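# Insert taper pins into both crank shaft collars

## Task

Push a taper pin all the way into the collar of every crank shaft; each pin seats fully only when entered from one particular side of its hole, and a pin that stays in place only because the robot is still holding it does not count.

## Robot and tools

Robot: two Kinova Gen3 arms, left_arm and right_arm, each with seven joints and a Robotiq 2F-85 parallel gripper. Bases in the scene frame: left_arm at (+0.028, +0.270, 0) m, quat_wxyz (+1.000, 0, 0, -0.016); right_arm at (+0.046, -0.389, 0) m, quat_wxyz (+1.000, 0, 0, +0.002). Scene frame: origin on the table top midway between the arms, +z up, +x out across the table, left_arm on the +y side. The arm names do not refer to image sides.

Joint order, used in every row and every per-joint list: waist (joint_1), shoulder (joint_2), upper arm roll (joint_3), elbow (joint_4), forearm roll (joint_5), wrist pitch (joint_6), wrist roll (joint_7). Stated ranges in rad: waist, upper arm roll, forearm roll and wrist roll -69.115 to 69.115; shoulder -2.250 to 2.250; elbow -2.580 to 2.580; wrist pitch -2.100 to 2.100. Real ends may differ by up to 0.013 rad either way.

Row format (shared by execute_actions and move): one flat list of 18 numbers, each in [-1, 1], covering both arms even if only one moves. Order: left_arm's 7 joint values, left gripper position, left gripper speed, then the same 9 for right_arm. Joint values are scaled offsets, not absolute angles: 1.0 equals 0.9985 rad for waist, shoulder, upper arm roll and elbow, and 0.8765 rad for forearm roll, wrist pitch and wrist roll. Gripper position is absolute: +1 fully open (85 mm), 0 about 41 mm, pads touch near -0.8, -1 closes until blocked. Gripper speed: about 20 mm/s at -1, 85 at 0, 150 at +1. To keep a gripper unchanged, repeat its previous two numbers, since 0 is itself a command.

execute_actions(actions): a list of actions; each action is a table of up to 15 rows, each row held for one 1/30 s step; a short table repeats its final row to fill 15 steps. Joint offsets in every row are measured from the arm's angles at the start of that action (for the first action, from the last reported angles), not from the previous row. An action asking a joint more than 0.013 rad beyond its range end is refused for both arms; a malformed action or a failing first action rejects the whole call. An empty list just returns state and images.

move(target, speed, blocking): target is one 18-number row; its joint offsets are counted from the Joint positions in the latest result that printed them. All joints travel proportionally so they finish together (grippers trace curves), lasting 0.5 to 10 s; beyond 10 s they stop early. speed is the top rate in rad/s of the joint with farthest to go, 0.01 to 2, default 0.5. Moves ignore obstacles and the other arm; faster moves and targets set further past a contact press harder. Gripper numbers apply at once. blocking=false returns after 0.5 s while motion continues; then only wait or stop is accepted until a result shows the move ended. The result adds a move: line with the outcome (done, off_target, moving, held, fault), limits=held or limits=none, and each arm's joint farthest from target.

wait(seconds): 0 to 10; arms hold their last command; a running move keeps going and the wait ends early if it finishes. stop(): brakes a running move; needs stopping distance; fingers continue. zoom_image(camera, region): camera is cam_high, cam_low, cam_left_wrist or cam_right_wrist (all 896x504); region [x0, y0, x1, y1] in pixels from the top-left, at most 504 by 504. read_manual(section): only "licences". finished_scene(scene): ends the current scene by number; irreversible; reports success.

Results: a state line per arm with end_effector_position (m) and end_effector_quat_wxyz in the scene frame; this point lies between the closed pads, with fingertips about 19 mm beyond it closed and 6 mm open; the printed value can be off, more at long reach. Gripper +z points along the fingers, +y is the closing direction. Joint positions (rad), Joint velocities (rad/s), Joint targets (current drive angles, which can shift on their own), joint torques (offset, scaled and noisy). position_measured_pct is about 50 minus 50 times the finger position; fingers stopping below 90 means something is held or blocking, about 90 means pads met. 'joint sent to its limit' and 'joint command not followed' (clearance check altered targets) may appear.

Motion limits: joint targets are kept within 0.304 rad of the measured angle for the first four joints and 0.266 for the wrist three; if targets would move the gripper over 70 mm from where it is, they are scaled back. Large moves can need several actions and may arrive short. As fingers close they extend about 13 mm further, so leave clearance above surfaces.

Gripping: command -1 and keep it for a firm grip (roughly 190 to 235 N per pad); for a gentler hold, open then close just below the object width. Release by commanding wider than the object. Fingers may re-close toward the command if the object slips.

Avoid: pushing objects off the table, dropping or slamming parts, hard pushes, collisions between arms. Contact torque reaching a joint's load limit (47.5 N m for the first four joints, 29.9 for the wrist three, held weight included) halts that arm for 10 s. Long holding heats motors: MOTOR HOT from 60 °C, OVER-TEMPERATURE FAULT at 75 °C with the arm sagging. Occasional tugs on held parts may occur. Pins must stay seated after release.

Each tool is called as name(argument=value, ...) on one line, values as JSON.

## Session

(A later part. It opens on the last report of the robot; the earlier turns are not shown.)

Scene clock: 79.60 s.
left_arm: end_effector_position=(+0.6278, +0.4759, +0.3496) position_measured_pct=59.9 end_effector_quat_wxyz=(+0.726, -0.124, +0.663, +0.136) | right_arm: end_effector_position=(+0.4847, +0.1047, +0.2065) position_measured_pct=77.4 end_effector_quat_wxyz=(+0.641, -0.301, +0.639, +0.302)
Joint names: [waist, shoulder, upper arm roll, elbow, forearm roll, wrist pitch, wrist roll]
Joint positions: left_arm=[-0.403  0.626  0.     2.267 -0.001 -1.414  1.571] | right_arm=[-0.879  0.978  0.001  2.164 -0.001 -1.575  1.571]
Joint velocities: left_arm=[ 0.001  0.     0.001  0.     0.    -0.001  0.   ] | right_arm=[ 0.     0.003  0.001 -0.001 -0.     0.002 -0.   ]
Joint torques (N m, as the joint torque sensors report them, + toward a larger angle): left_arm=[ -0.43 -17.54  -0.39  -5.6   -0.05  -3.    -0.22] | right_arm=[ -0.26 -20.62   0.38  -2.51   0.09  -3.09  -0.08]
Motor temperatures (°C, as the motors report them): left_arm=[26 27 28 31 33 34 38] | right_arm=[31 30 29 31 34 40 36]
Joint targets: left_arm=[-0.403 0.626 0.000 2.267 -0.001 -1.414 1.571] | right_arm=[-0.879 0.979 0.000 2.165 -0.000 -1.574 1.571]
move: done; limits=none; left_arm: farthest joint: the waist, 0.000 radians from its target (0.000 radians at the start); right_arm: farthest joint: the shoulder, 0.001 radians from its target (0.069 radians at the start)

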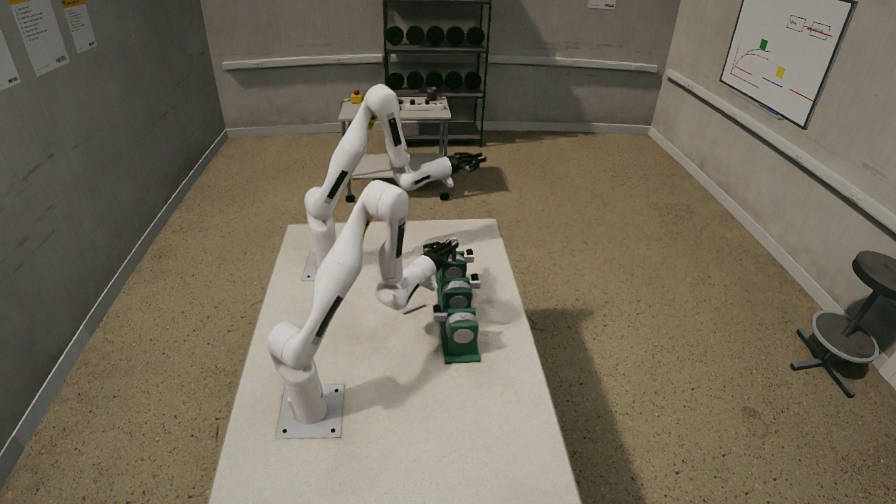

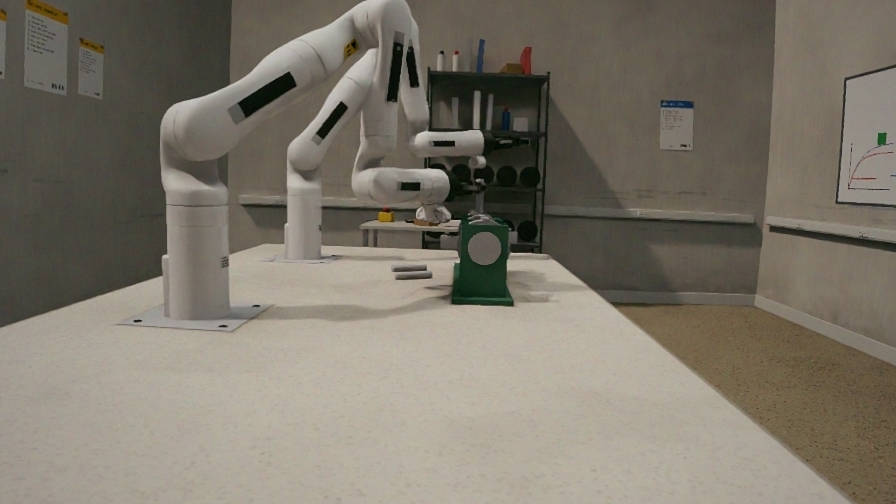

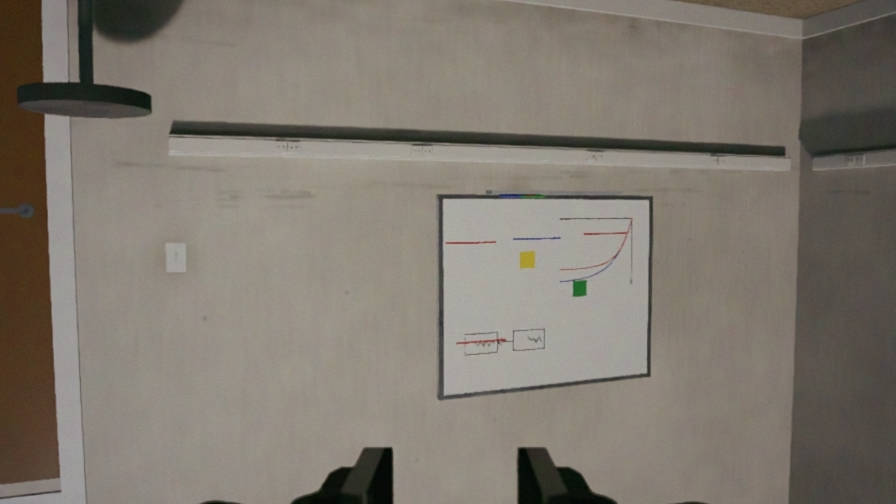

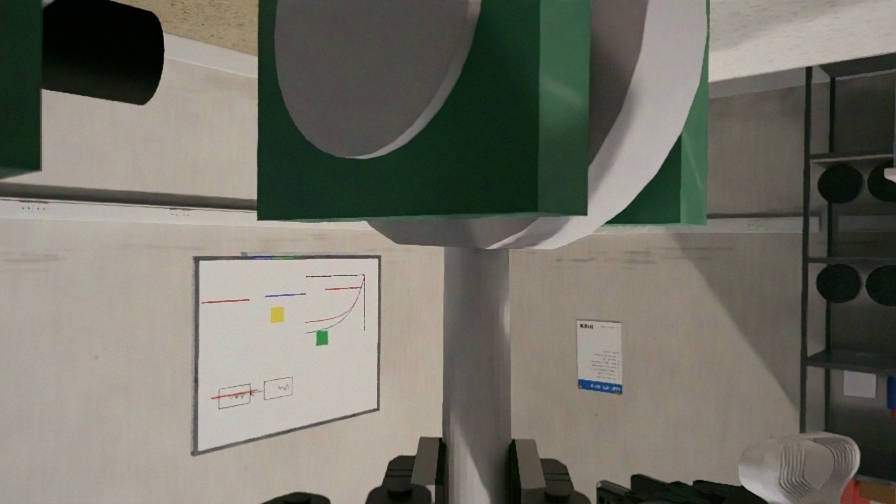

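move(target=[0,0,0,0,0,0,0,-0.2,0, 0,0.088,0,-0.027,0,-0.069,0,-1,0.5], speed=0.11)

execute_actions(actions=[[[0,0,0,0,0,0,0,-0.2,0, 0,0,0,0,0,0,0,-0.2,-0.5]],
[[0,0,0,0,0,0,0,-0.2,0, 0,0,0,0,0,0,0,-0.2,-0.5]],
[[0,0,0,0,0,0,0,-0.2,0, 0,-0.14,0,0.035,0,0.16,0,-0.2,0]]])

zoom_image(camera="cam_low", region=[440,180,530,250])

Scene clock: 81.00 s.
left_arm: end_effector_position=(+0.6278, +0.4759, +0.3496) position_measured_pct=59.9 end_effector_quat_wxyz=(+0.726, -0.124, +0.663, +0.136) | right_arm: end_effector_position=(+0.4854, +0.1055, +0.1820) position_measured_pct=77.4 end_effector_quat_wxyz=(+0.645, -0.299, +0.635, +0.304)
Joint names: [waist, shoulder, upper arm roll, elbow, forearm roll, wrist pitch, wrist roll]
Joint positions: left_arm=[-0.403  0.626  0.     2.267 -0.001 -1.414  1.571] | right_arm=[-0.879  1.059  0.     2.137 -0.001 -1.64   1.57 ]
Joint velocities: left_arm=[ 0.     0.    -0.001  0.    -0.     0.001 -0.   ] | right_arm=[ 0.     0.002  0.     0.     0.    -0.002  0.   ]
Joint torques (N m, as the joint torque sensors report them, + toward a larger angle): left_arm=[  0.04 -17.19  -0.15  -6.21  -0.17  -3.02  -0.2 ] | right_arm=[ -0.46 -15.84   1.14  -1.41  -0.03  -0.33   0.23]
Motor temperatures (°C, as the motors report them): left_arm=[26 27 28 31 33 34 38] | right_arm=[31 30 29 31 34 40 36]
Joint targets: left_arm=[-0.403 0.626 0.000 2.267 -0.001 -1.414 1.571] | right_arm=[-0.879 1.066 0.001 2.138 -0.001 -1.635 1.571]
move: done; limits=none; left_arm: farthest joint: the waist, 0.000 radians from its target (0.000 radians at the start); right_arm: farthest joint: the shoulder, 0.007 radians from its target (0.088 radians at the start)

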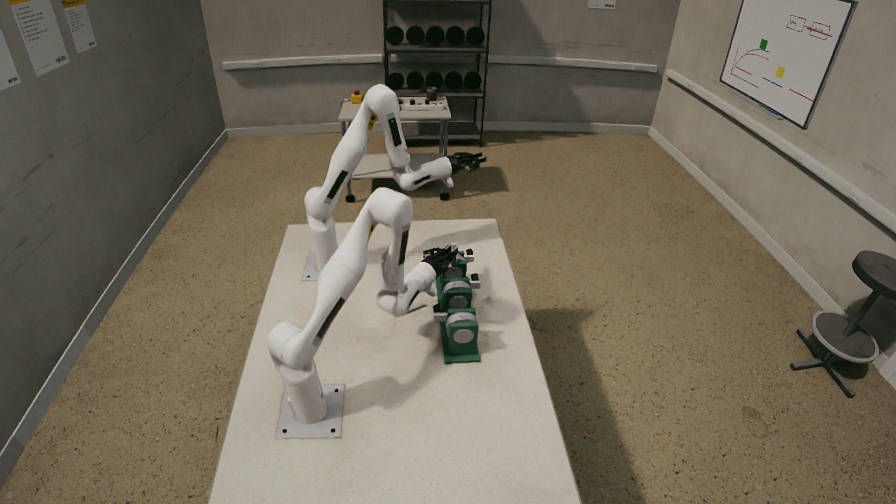

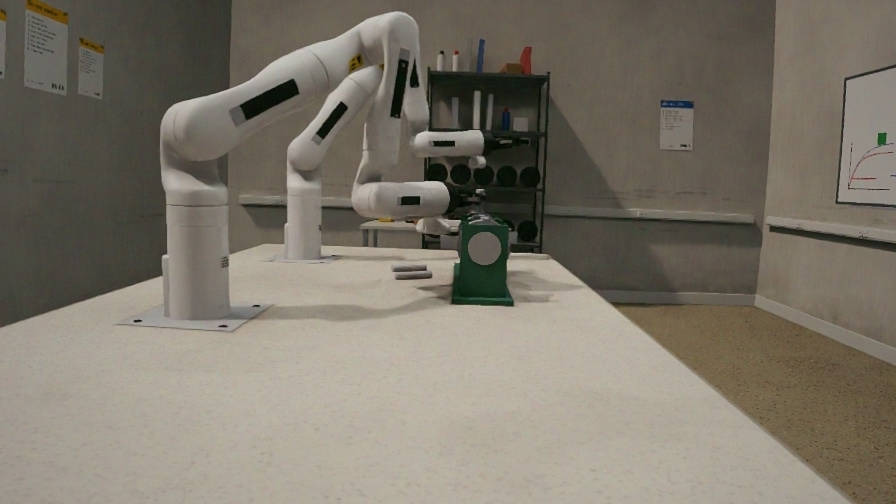

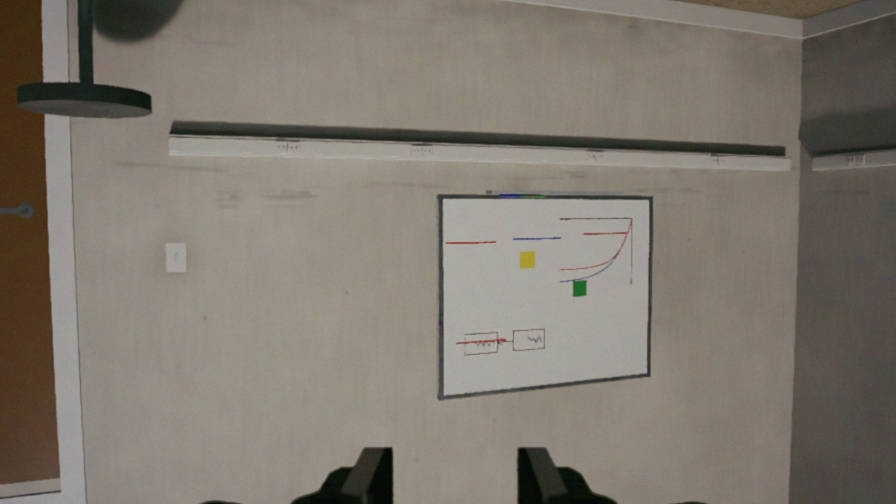

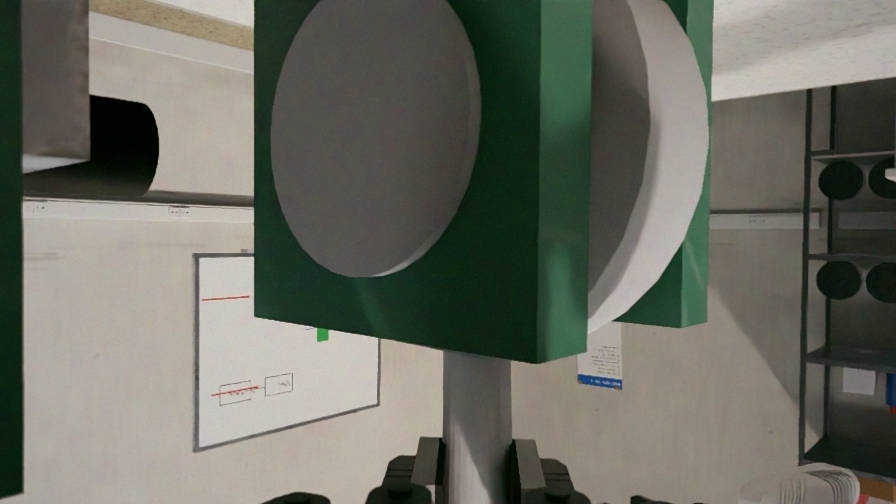

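Scene clock: 82.50 s.
left_arm: end_effector_position=(+0.6278, +0.4759, +0.3496) position_measured_pct=59.9 end_effector_quat_wxyz=(+0.726, -0.124, +0.663, +0.136) | right_arm: end_effector_position=(+0.4858, +0.1059, +0.2186) position_measured_pct=59.9 end_effector_quat_wxyz=(+0.633, -0.305, +0.647, +0.298)
Joint names: [waist, shoulder, upper arm roll, elbow, forearm roll, wrist pitch, wrist roll]
Joint positions: left_arm=[-0.403  0.626  0.     2.267 -0.001 -1.414  1.571] | right_arm=[-0.878  0.921  0.     2.171 -0.001 -1.5    1.57 ]
Joint velocities: left_arm=[ 0.001  0.    -0.002 -0.001 -0.    -0.001 -0.   ] | right_arm=[-0.    -0.021  0.001 -0.001  0.    -0.     0.   ]
Joint torques (N m, as the joint torque sensors report them, + toward a larger angle): left_arm=[ -0.23 -17.47   0.14  -5.47   0.06  -3.06  -0.02] | right_arm=[ -0.08 -20.62   0.83  -2.98   0.38  -2.68   0.23]
Motor temperatures (°C, as the motors report them): left_arm=[26 27 28 31 33 34 38] | right_arm=[31 30 29 31 34 40 36]
Joint targets: left_arm=[-0.403 0.626 0.000 2.267 -0.001 -1.414 1.571] | right_arm=[-0.879 0.919 0.000 2.172 -0.001 -1.500 1.570]

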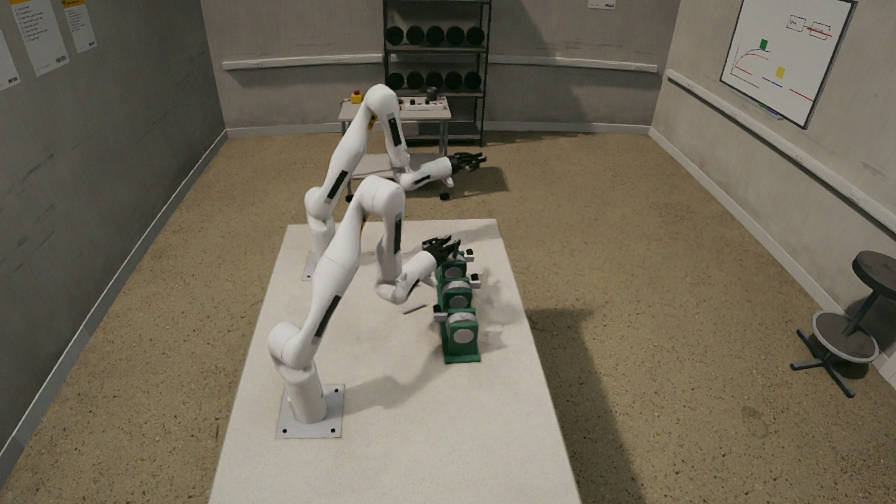

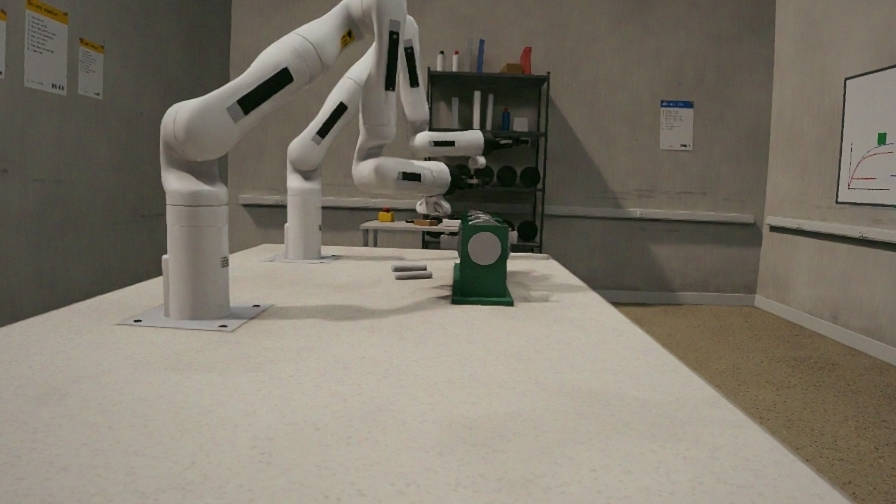

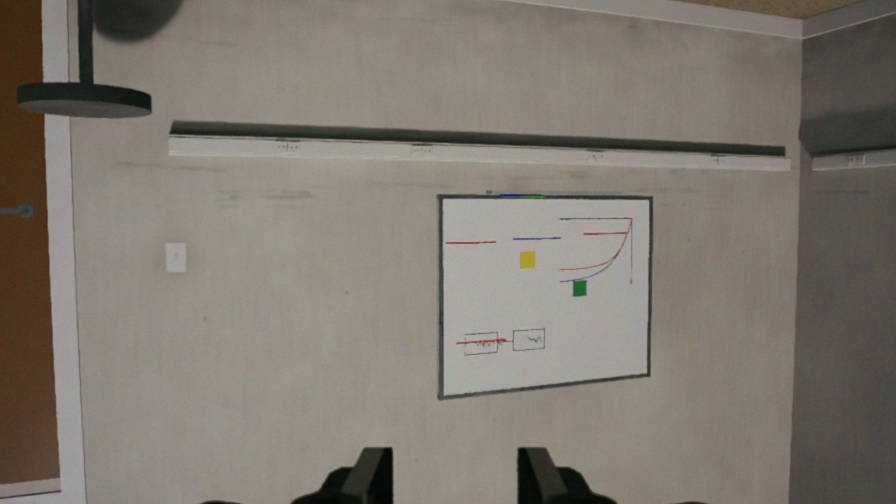

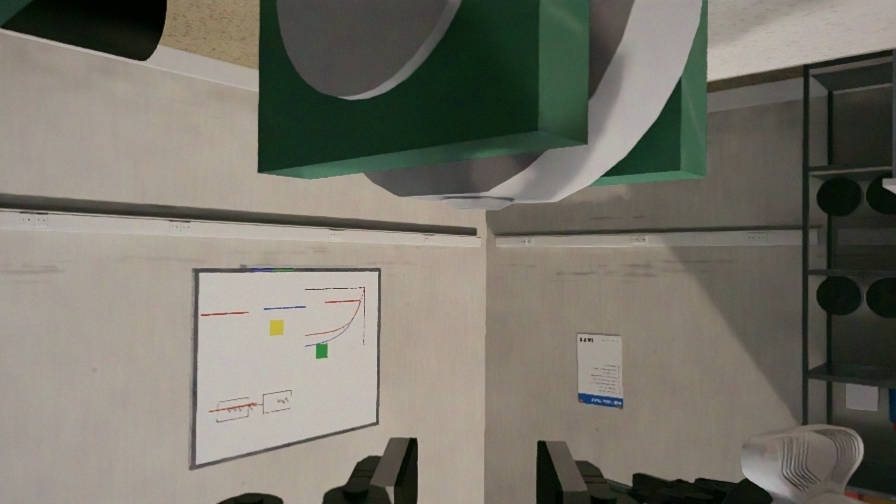

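Region (440, 180, 530, 250) of cam_low's 896x504 image, scaled by 5.600, with more detail than that image has.

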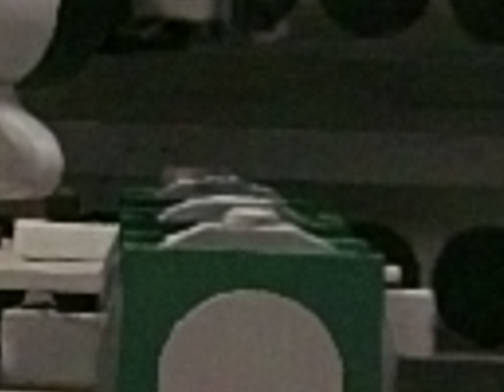

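zoom_image(camera="cam_high", region=[430,250,500,340])

Region (430, 250, 500, 340) of cam_high's 896x504 image, scaled by 5.600, with more detail than that image has.

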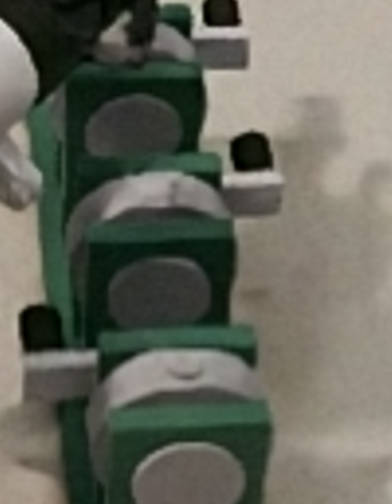

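move(target=[0.1,0,0,0,0,0,0,-0.2,0, 0.05,-0.2,0,0,0,0.15,0,-0.2,0], speed=0.6)

move(target=[0.998,0.275,0,0.007,0,-0.218,0,-0.2,0, 1,-0.1,0,0,0,0,0,-0.2,0], speed=1.0)

Scene clock: 84.17 s.
left_arm: end_effector_position=(+0.6453, +0.4151, +0.3496) position_measured_pct=59.9 end_effector_quat_wxyz=(+0.732, -0.090, +0.668, +0.099) | right_arm: end_effector_position=(+0.5129, +0.0867, +0.3104) position_measured_pct=59.9 end_effector_quat_wxyz=(+0.662, -0.279, +0.632, +0.292)
Joint names: [waist, shoulder, upper arm roll, elbow, forearm roll, wrist pitch, wrist roll]
Joint positions: left_arm=[-0.303  0.626  0.     2.267 -0.001 -1.414  1.571] | right_arm=[-0.829  0.722  0.     2.171 -0.001 -1.369  1.57 ]
Joint velocities: left_arm=[ 0.001 -0.    -0.002 -0.     0.     0.001  0.   ] | right_arm=[ 0.001 -0.002 -0.001  0.001  0.    -0.    -0.   ]
Joint torques (N m, as the joint torque sensors report them, + toward a larger angle): left_arm=[ -0.06 -17.75   0.29  -5.71  -0.2   -3.06  -0.11] | right_arm=[  0.1  -19.39   0.49  -4.71   0.34  -2.73  -0.08]
Motor temperatures (°C, as the motors report them): left_arm=[26 27 28 31 33 34 38] | right_arm=[31 30 29 31 34 40 36]
Joint targets: left_arm=[-0.303 0.626 0.000 2.267 -0.001 -1.414 1.571] | right_arm=[-0.829 0.721 0.000 2.171 -0.001 -1.369 1.570]
move: done; limits=none; left_arm: farthest joint: the waist, 0.000 radians from its target (0.100 radians at the start); right_arm: farthest joint: the waist, 0.001 radians from its target (0.050 radians at the start)

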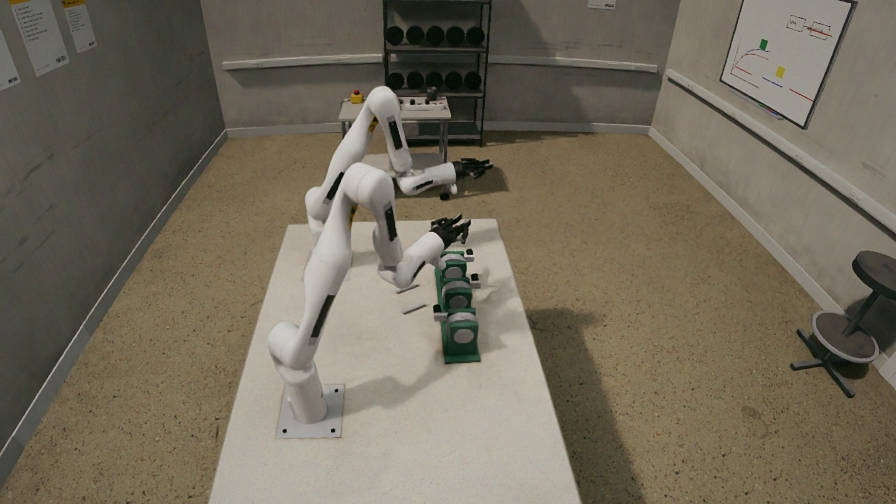

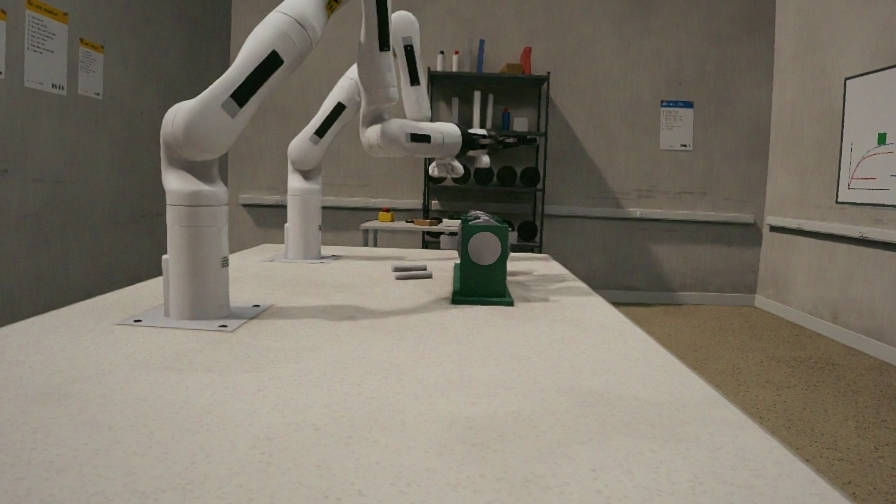

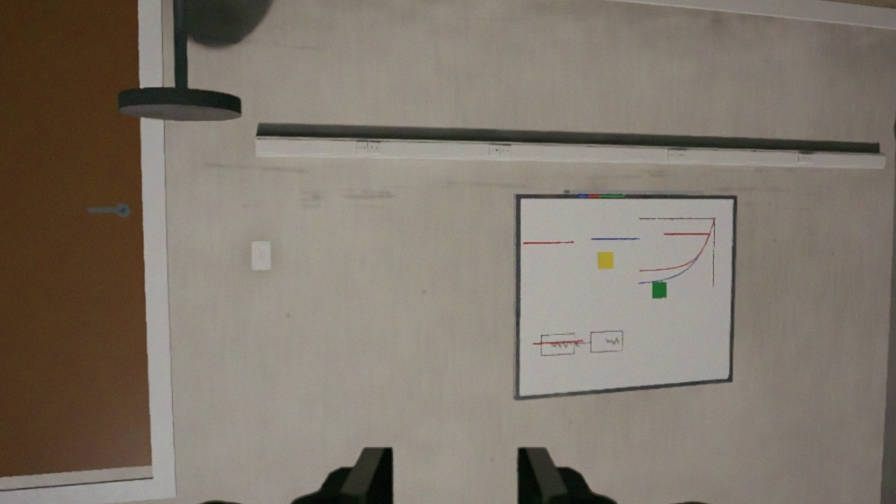

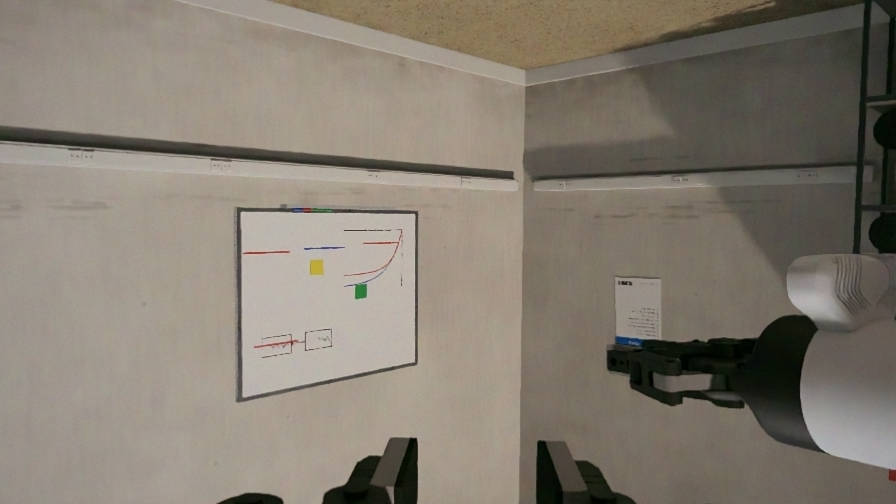

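Scene clock: 86.10 s.
left_arm: end_effector_position=(+0.4827, -0.1674, +0.2324) position_measured_pct=59.9 end_effector_quat_wxyz=(+0.661, +0.251, +0.661, -0.252) | right_arm: end_effector_position=(+0.6925, -0.5230, +0.3767) position_measured_pct=59.9 end_effector_quat_wxyz=(+0.754, +0.055, +0.651, -0.063)
Joint names: [waist, shoulder, upper arm roll, elbow, forearm roll, wrist pitch, wrist roll]
Joint positions: left_arm=[ 0.693  0.9    0.     2.274 -0.001 -1.605  1.571] | right_arm=[ 0.17   0.622  0.     2.171 -0.001 -1.369  1.57 ]
Joint velocities: left_arm=[ 0.002  0.001  0.002  0.    -0.    -0.     0.   ] | right_arm=[ 0.003 -0.001  0.    -0.001 -0.    -0.    -0.   ]
Joint torques (N m, as the joint torque sensors report them, + toward a larger angle): left_arm=[ -0.53 -19.38   0.01  -3.06  -0.08  -3.21  -0.2 ] | right_arm=[ -0.32 -18.42   0.5   -5.61   0.21  -2.66   0.08]
Motor temperatures (°C, as the motors report them): left_arm=[26 27 28 31 33 34 38] | right_arm=[31 30 29 31 34 40 36]
Joint targets: left_arm=[0.693 0.901 0.000 2.274 -0.001 -1.605 1.571] | right_arm=[0.170 0.622 0.000 2.171 -0.001 -1.369 1.570]
move: done; limits=none; left_arm: farthest joint: the waist, 0.000 radians from its target (0.997 radians at the start); right_arm: farthest joint: the waist, 0.000 radians from its target (0.998 radians at the start)

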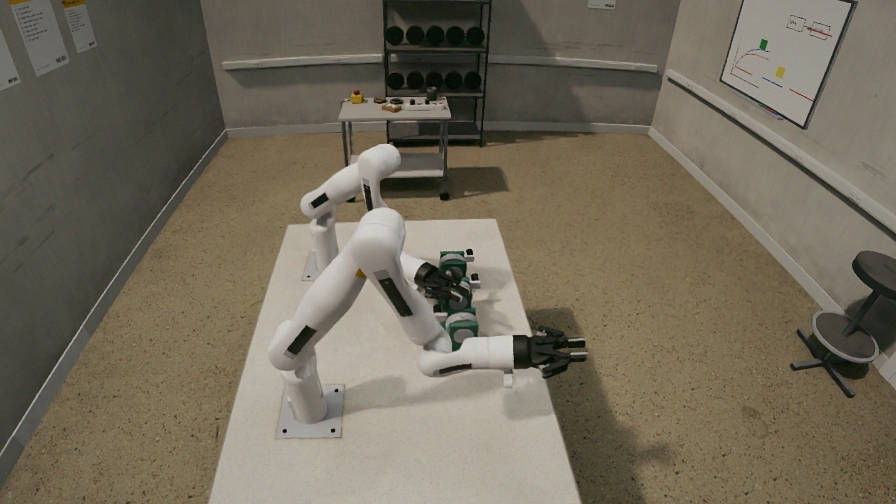

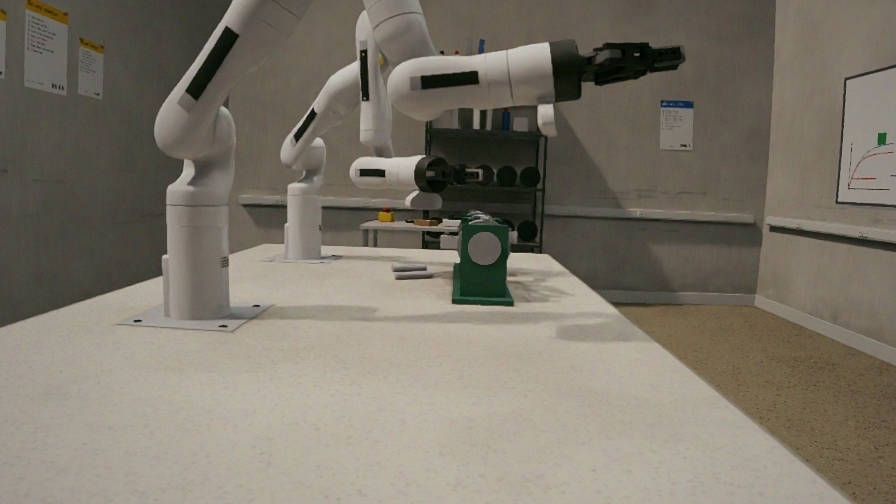

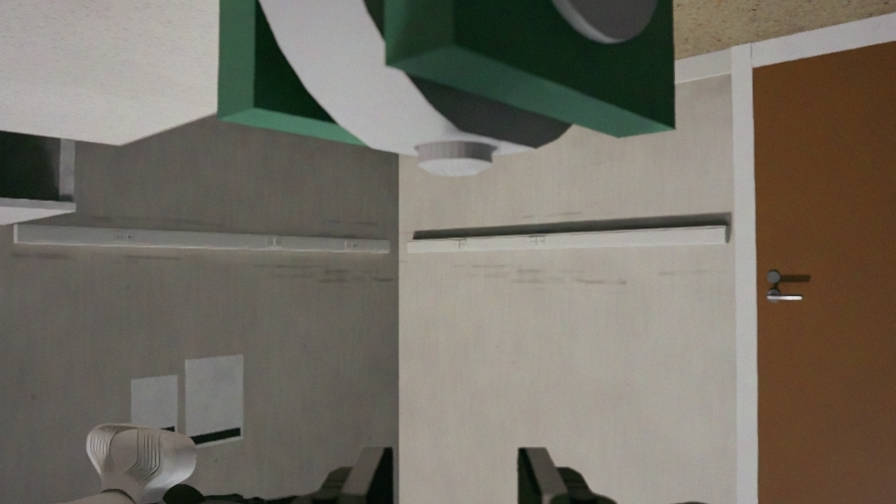

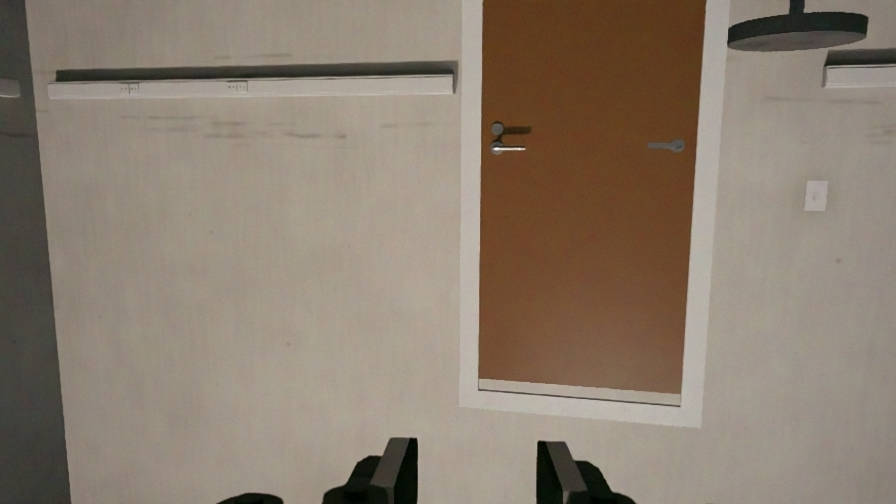

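move(target=[0,0.0325,0,-0.019,0,0.158,0,-1,1, 0,0,0,0,0,0,0,-0.2,0], speed=0.2)

move(target=[0,0.046,0,-0.012,0,-0.039,0,-1,1, 0,0,0,0,0,0,0,-0.2,0], speed=0.04)

Scene clock: 87.67 s.
left_arm: end_effector_position=(+0.4831, -0.1678, +0.1747) position_measured_pct=91.7 end_effector_quat_wxyz=(+0.609, +0.270, +0.709, -0.232) | right_arm: end_effector_position=(+0.6925, -0.5230, +0.3767) position_measured_pct=59.9 end_effector_quat_wxyz=(+0.754, +0.055, +0.651, -0.063)
Joint names: [waist, shoulder, upper arm roll, elbow, forearm roll, wrist pitch, wrist roll]
Joint positions: left_arm=[ 0.693  0.933  0.     2.255 -0.001 -1.466  1.571] | right_arm=[ 0.17   0.622  0.     2.171 -0.001 -1.369  1.57 ]
Joint velocities: left_arm=[ 0.     0.001  0.001 -0.001 -0.     0.    -0.   ] | right_arm=[-0.    -0.001 -0.     0.001 -0.     0.    -0.   ]
Joint torques (N m, as the joint torque sensors report them, + toward a larger angle): left_arm=[  0.14 -19.     0.18  -2.99  -0.33  -3.13  -0.21] | right_arm=[ -0.05 -18.36   0.22  -5.7    0.05  -2.56  -0.1 ]
Motor temperatures (°C, as the motors report them): left_arm=[26 27 28 31 33 34 38] | right_arm=[31 30 29 31 34 40 36]
Joint targets: left_arm=[0.693 0.933 0.000 2.255 -0.001 -1.466 1.571] | right_arm=[0.170 0.622 0.000 2.171 -0.001 -1.369 1.570]
move: done; limits=none; left_arm: farthest joint: the waist, 0.000 radians from its target (0.000 radians at the start); right_arm: farthest joint: the waist, 0.000 radians from its target (0.000 radians at the start)

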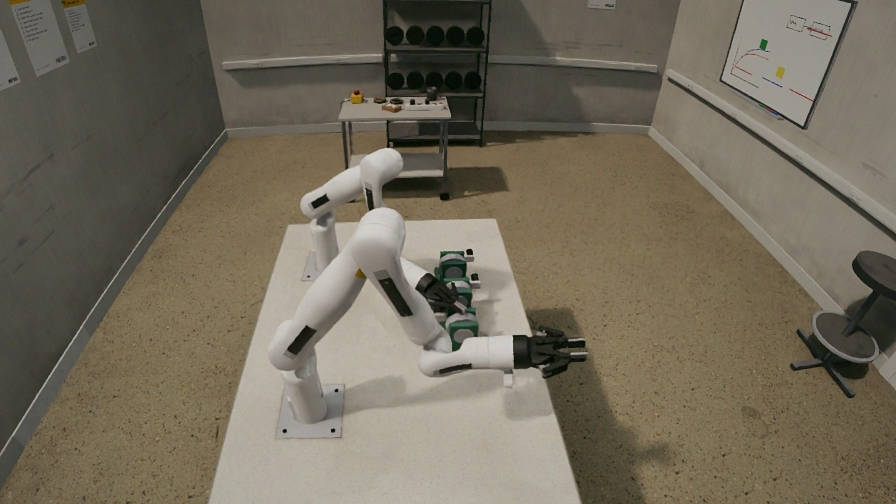

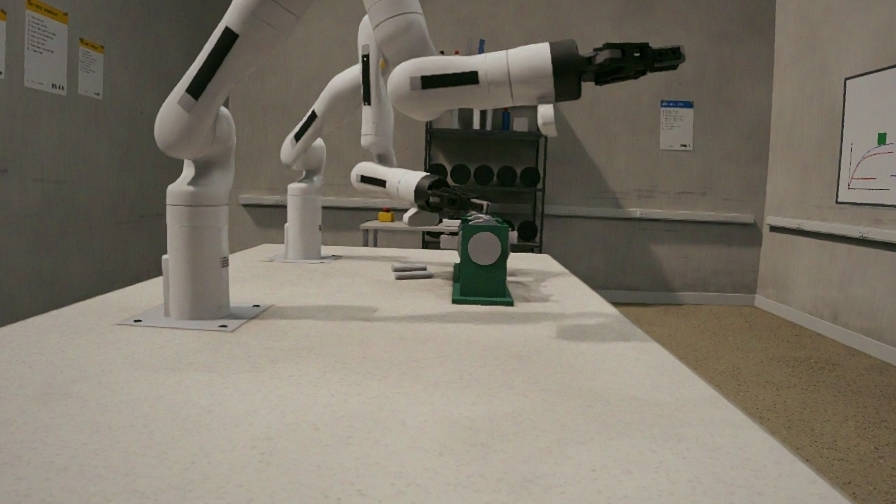

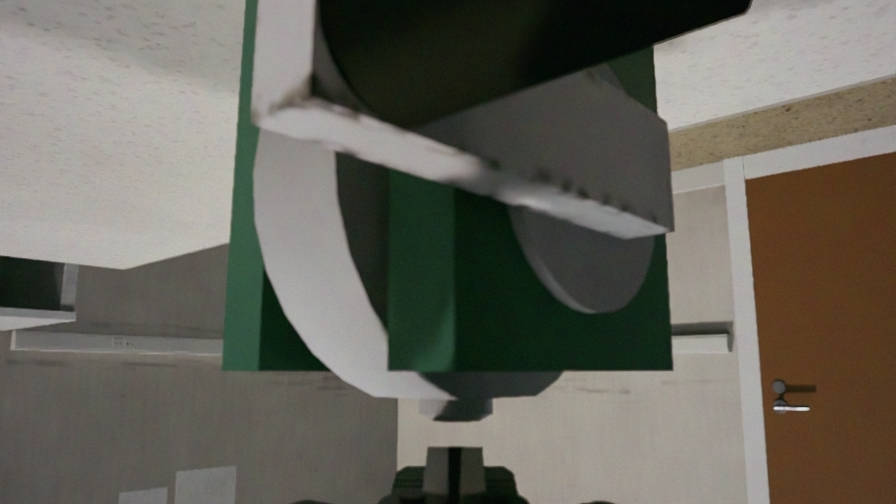

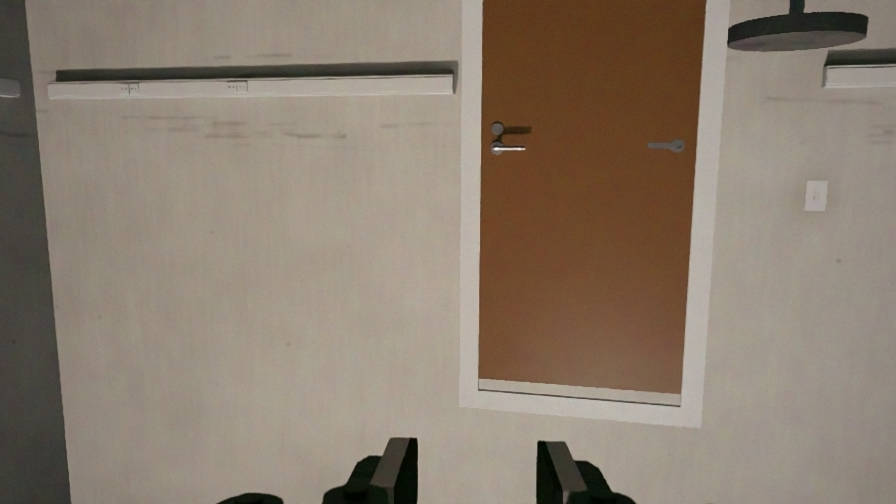

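Scene clock: 89.03 s.
left_arm: end_effector_position=(+0.4851, -0.1697, +0.1677) position_measured_pct=91.7 end_effector_quat_wxyz=(+0.616, +0.267, +0.703, -0.234) | right_arm: end_effector_position=(+0.6925, -0.5230, +0.3767) position_measured_pct=59.9 end_effector_quat_wxyz=(+0.754, +0.055, +0.651, -0.063)
Joint names: [waist, shoulder, upper arm roll, elbow, forearm roll, wrist pitch, wrist roll]
Joint positions: left_arm=[ 0.693  0.97   0.001  2.24  -0.001 -1.507  1.571] | right_arm=[ 0.17   0.622  0.     2.171 -0.001 -1.369  1.57 ]
Joint velocities: left_arm=[-0.001  0.001  0.001 -0.    -0.    -0.001  0.   ] | right_arm=[ 0.    -0.001  0.001  0.     0.    -0.    -0.   ]
Joint torques (N m, as the joint torque sensors report them, + toward a larger angle): left_arm=[ -0.42 -12.6    0.16  -0.41  -0.03   0.52  -0.23] | right_arm=[ -0.22 -18.99   0.52  -5.76  -0.04  -2.48   0.  ]
Motor temperatures (°C, as the motors report them): left_arm=[26 27 28 31 33 34 38] | right_arm=[31 30 29 31 34 40 36]
Joint targets: left_arm=[0.693 0.979 0.000 2.243 -0.001 -1.501 1.571] | right_arm=[0.170 0.622 0.000 2.171 -0.001 -1.369 1.570]
move: done; limits=none; left_arm: farthest joint: the shoulder, 0.009 radians from its target (0.046 radians at the start); right_arm: farthest joint: the waist, 0.000 radians from its target (0.000 radians at the start)

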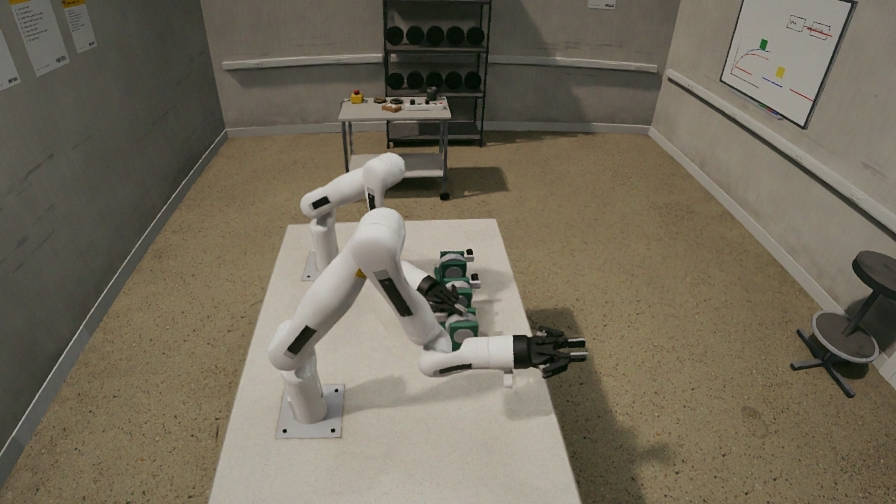

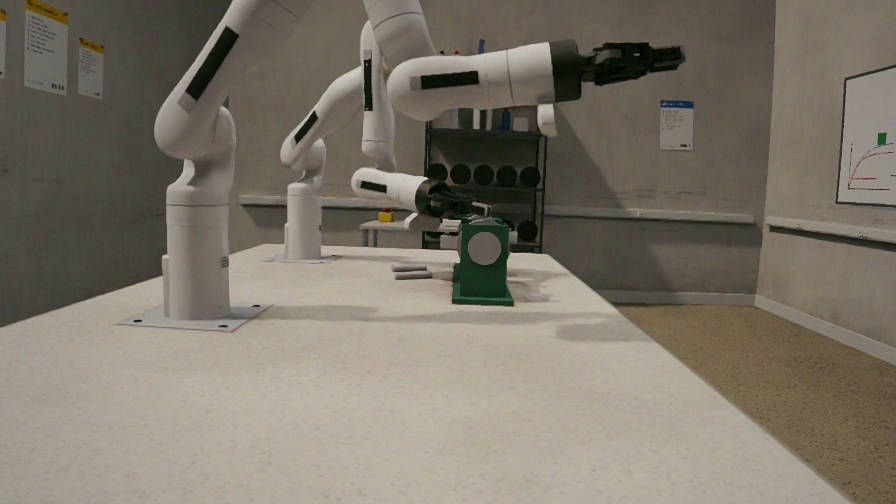

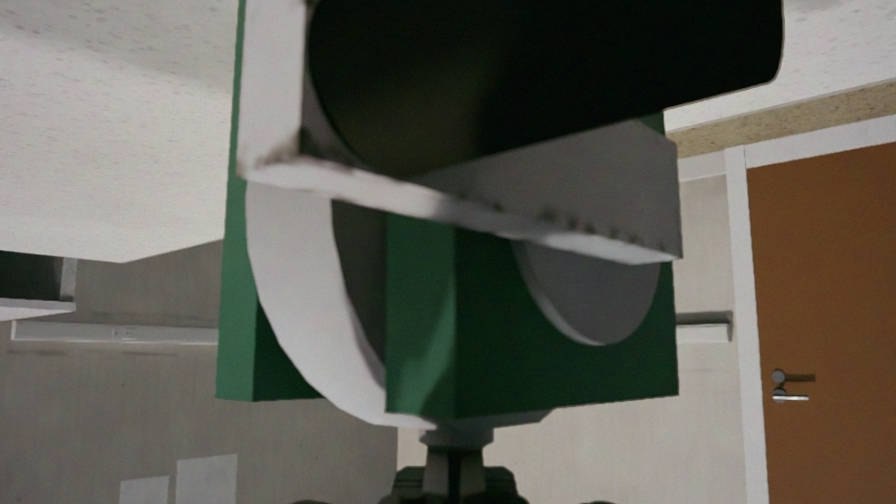

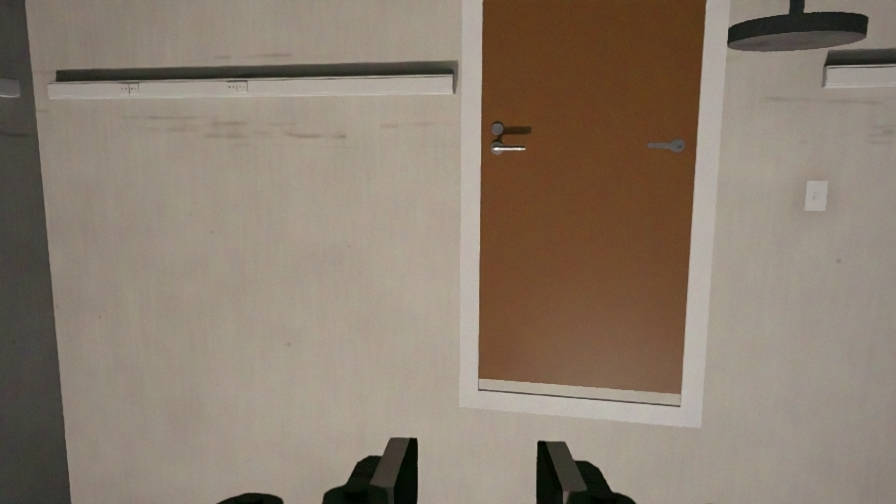

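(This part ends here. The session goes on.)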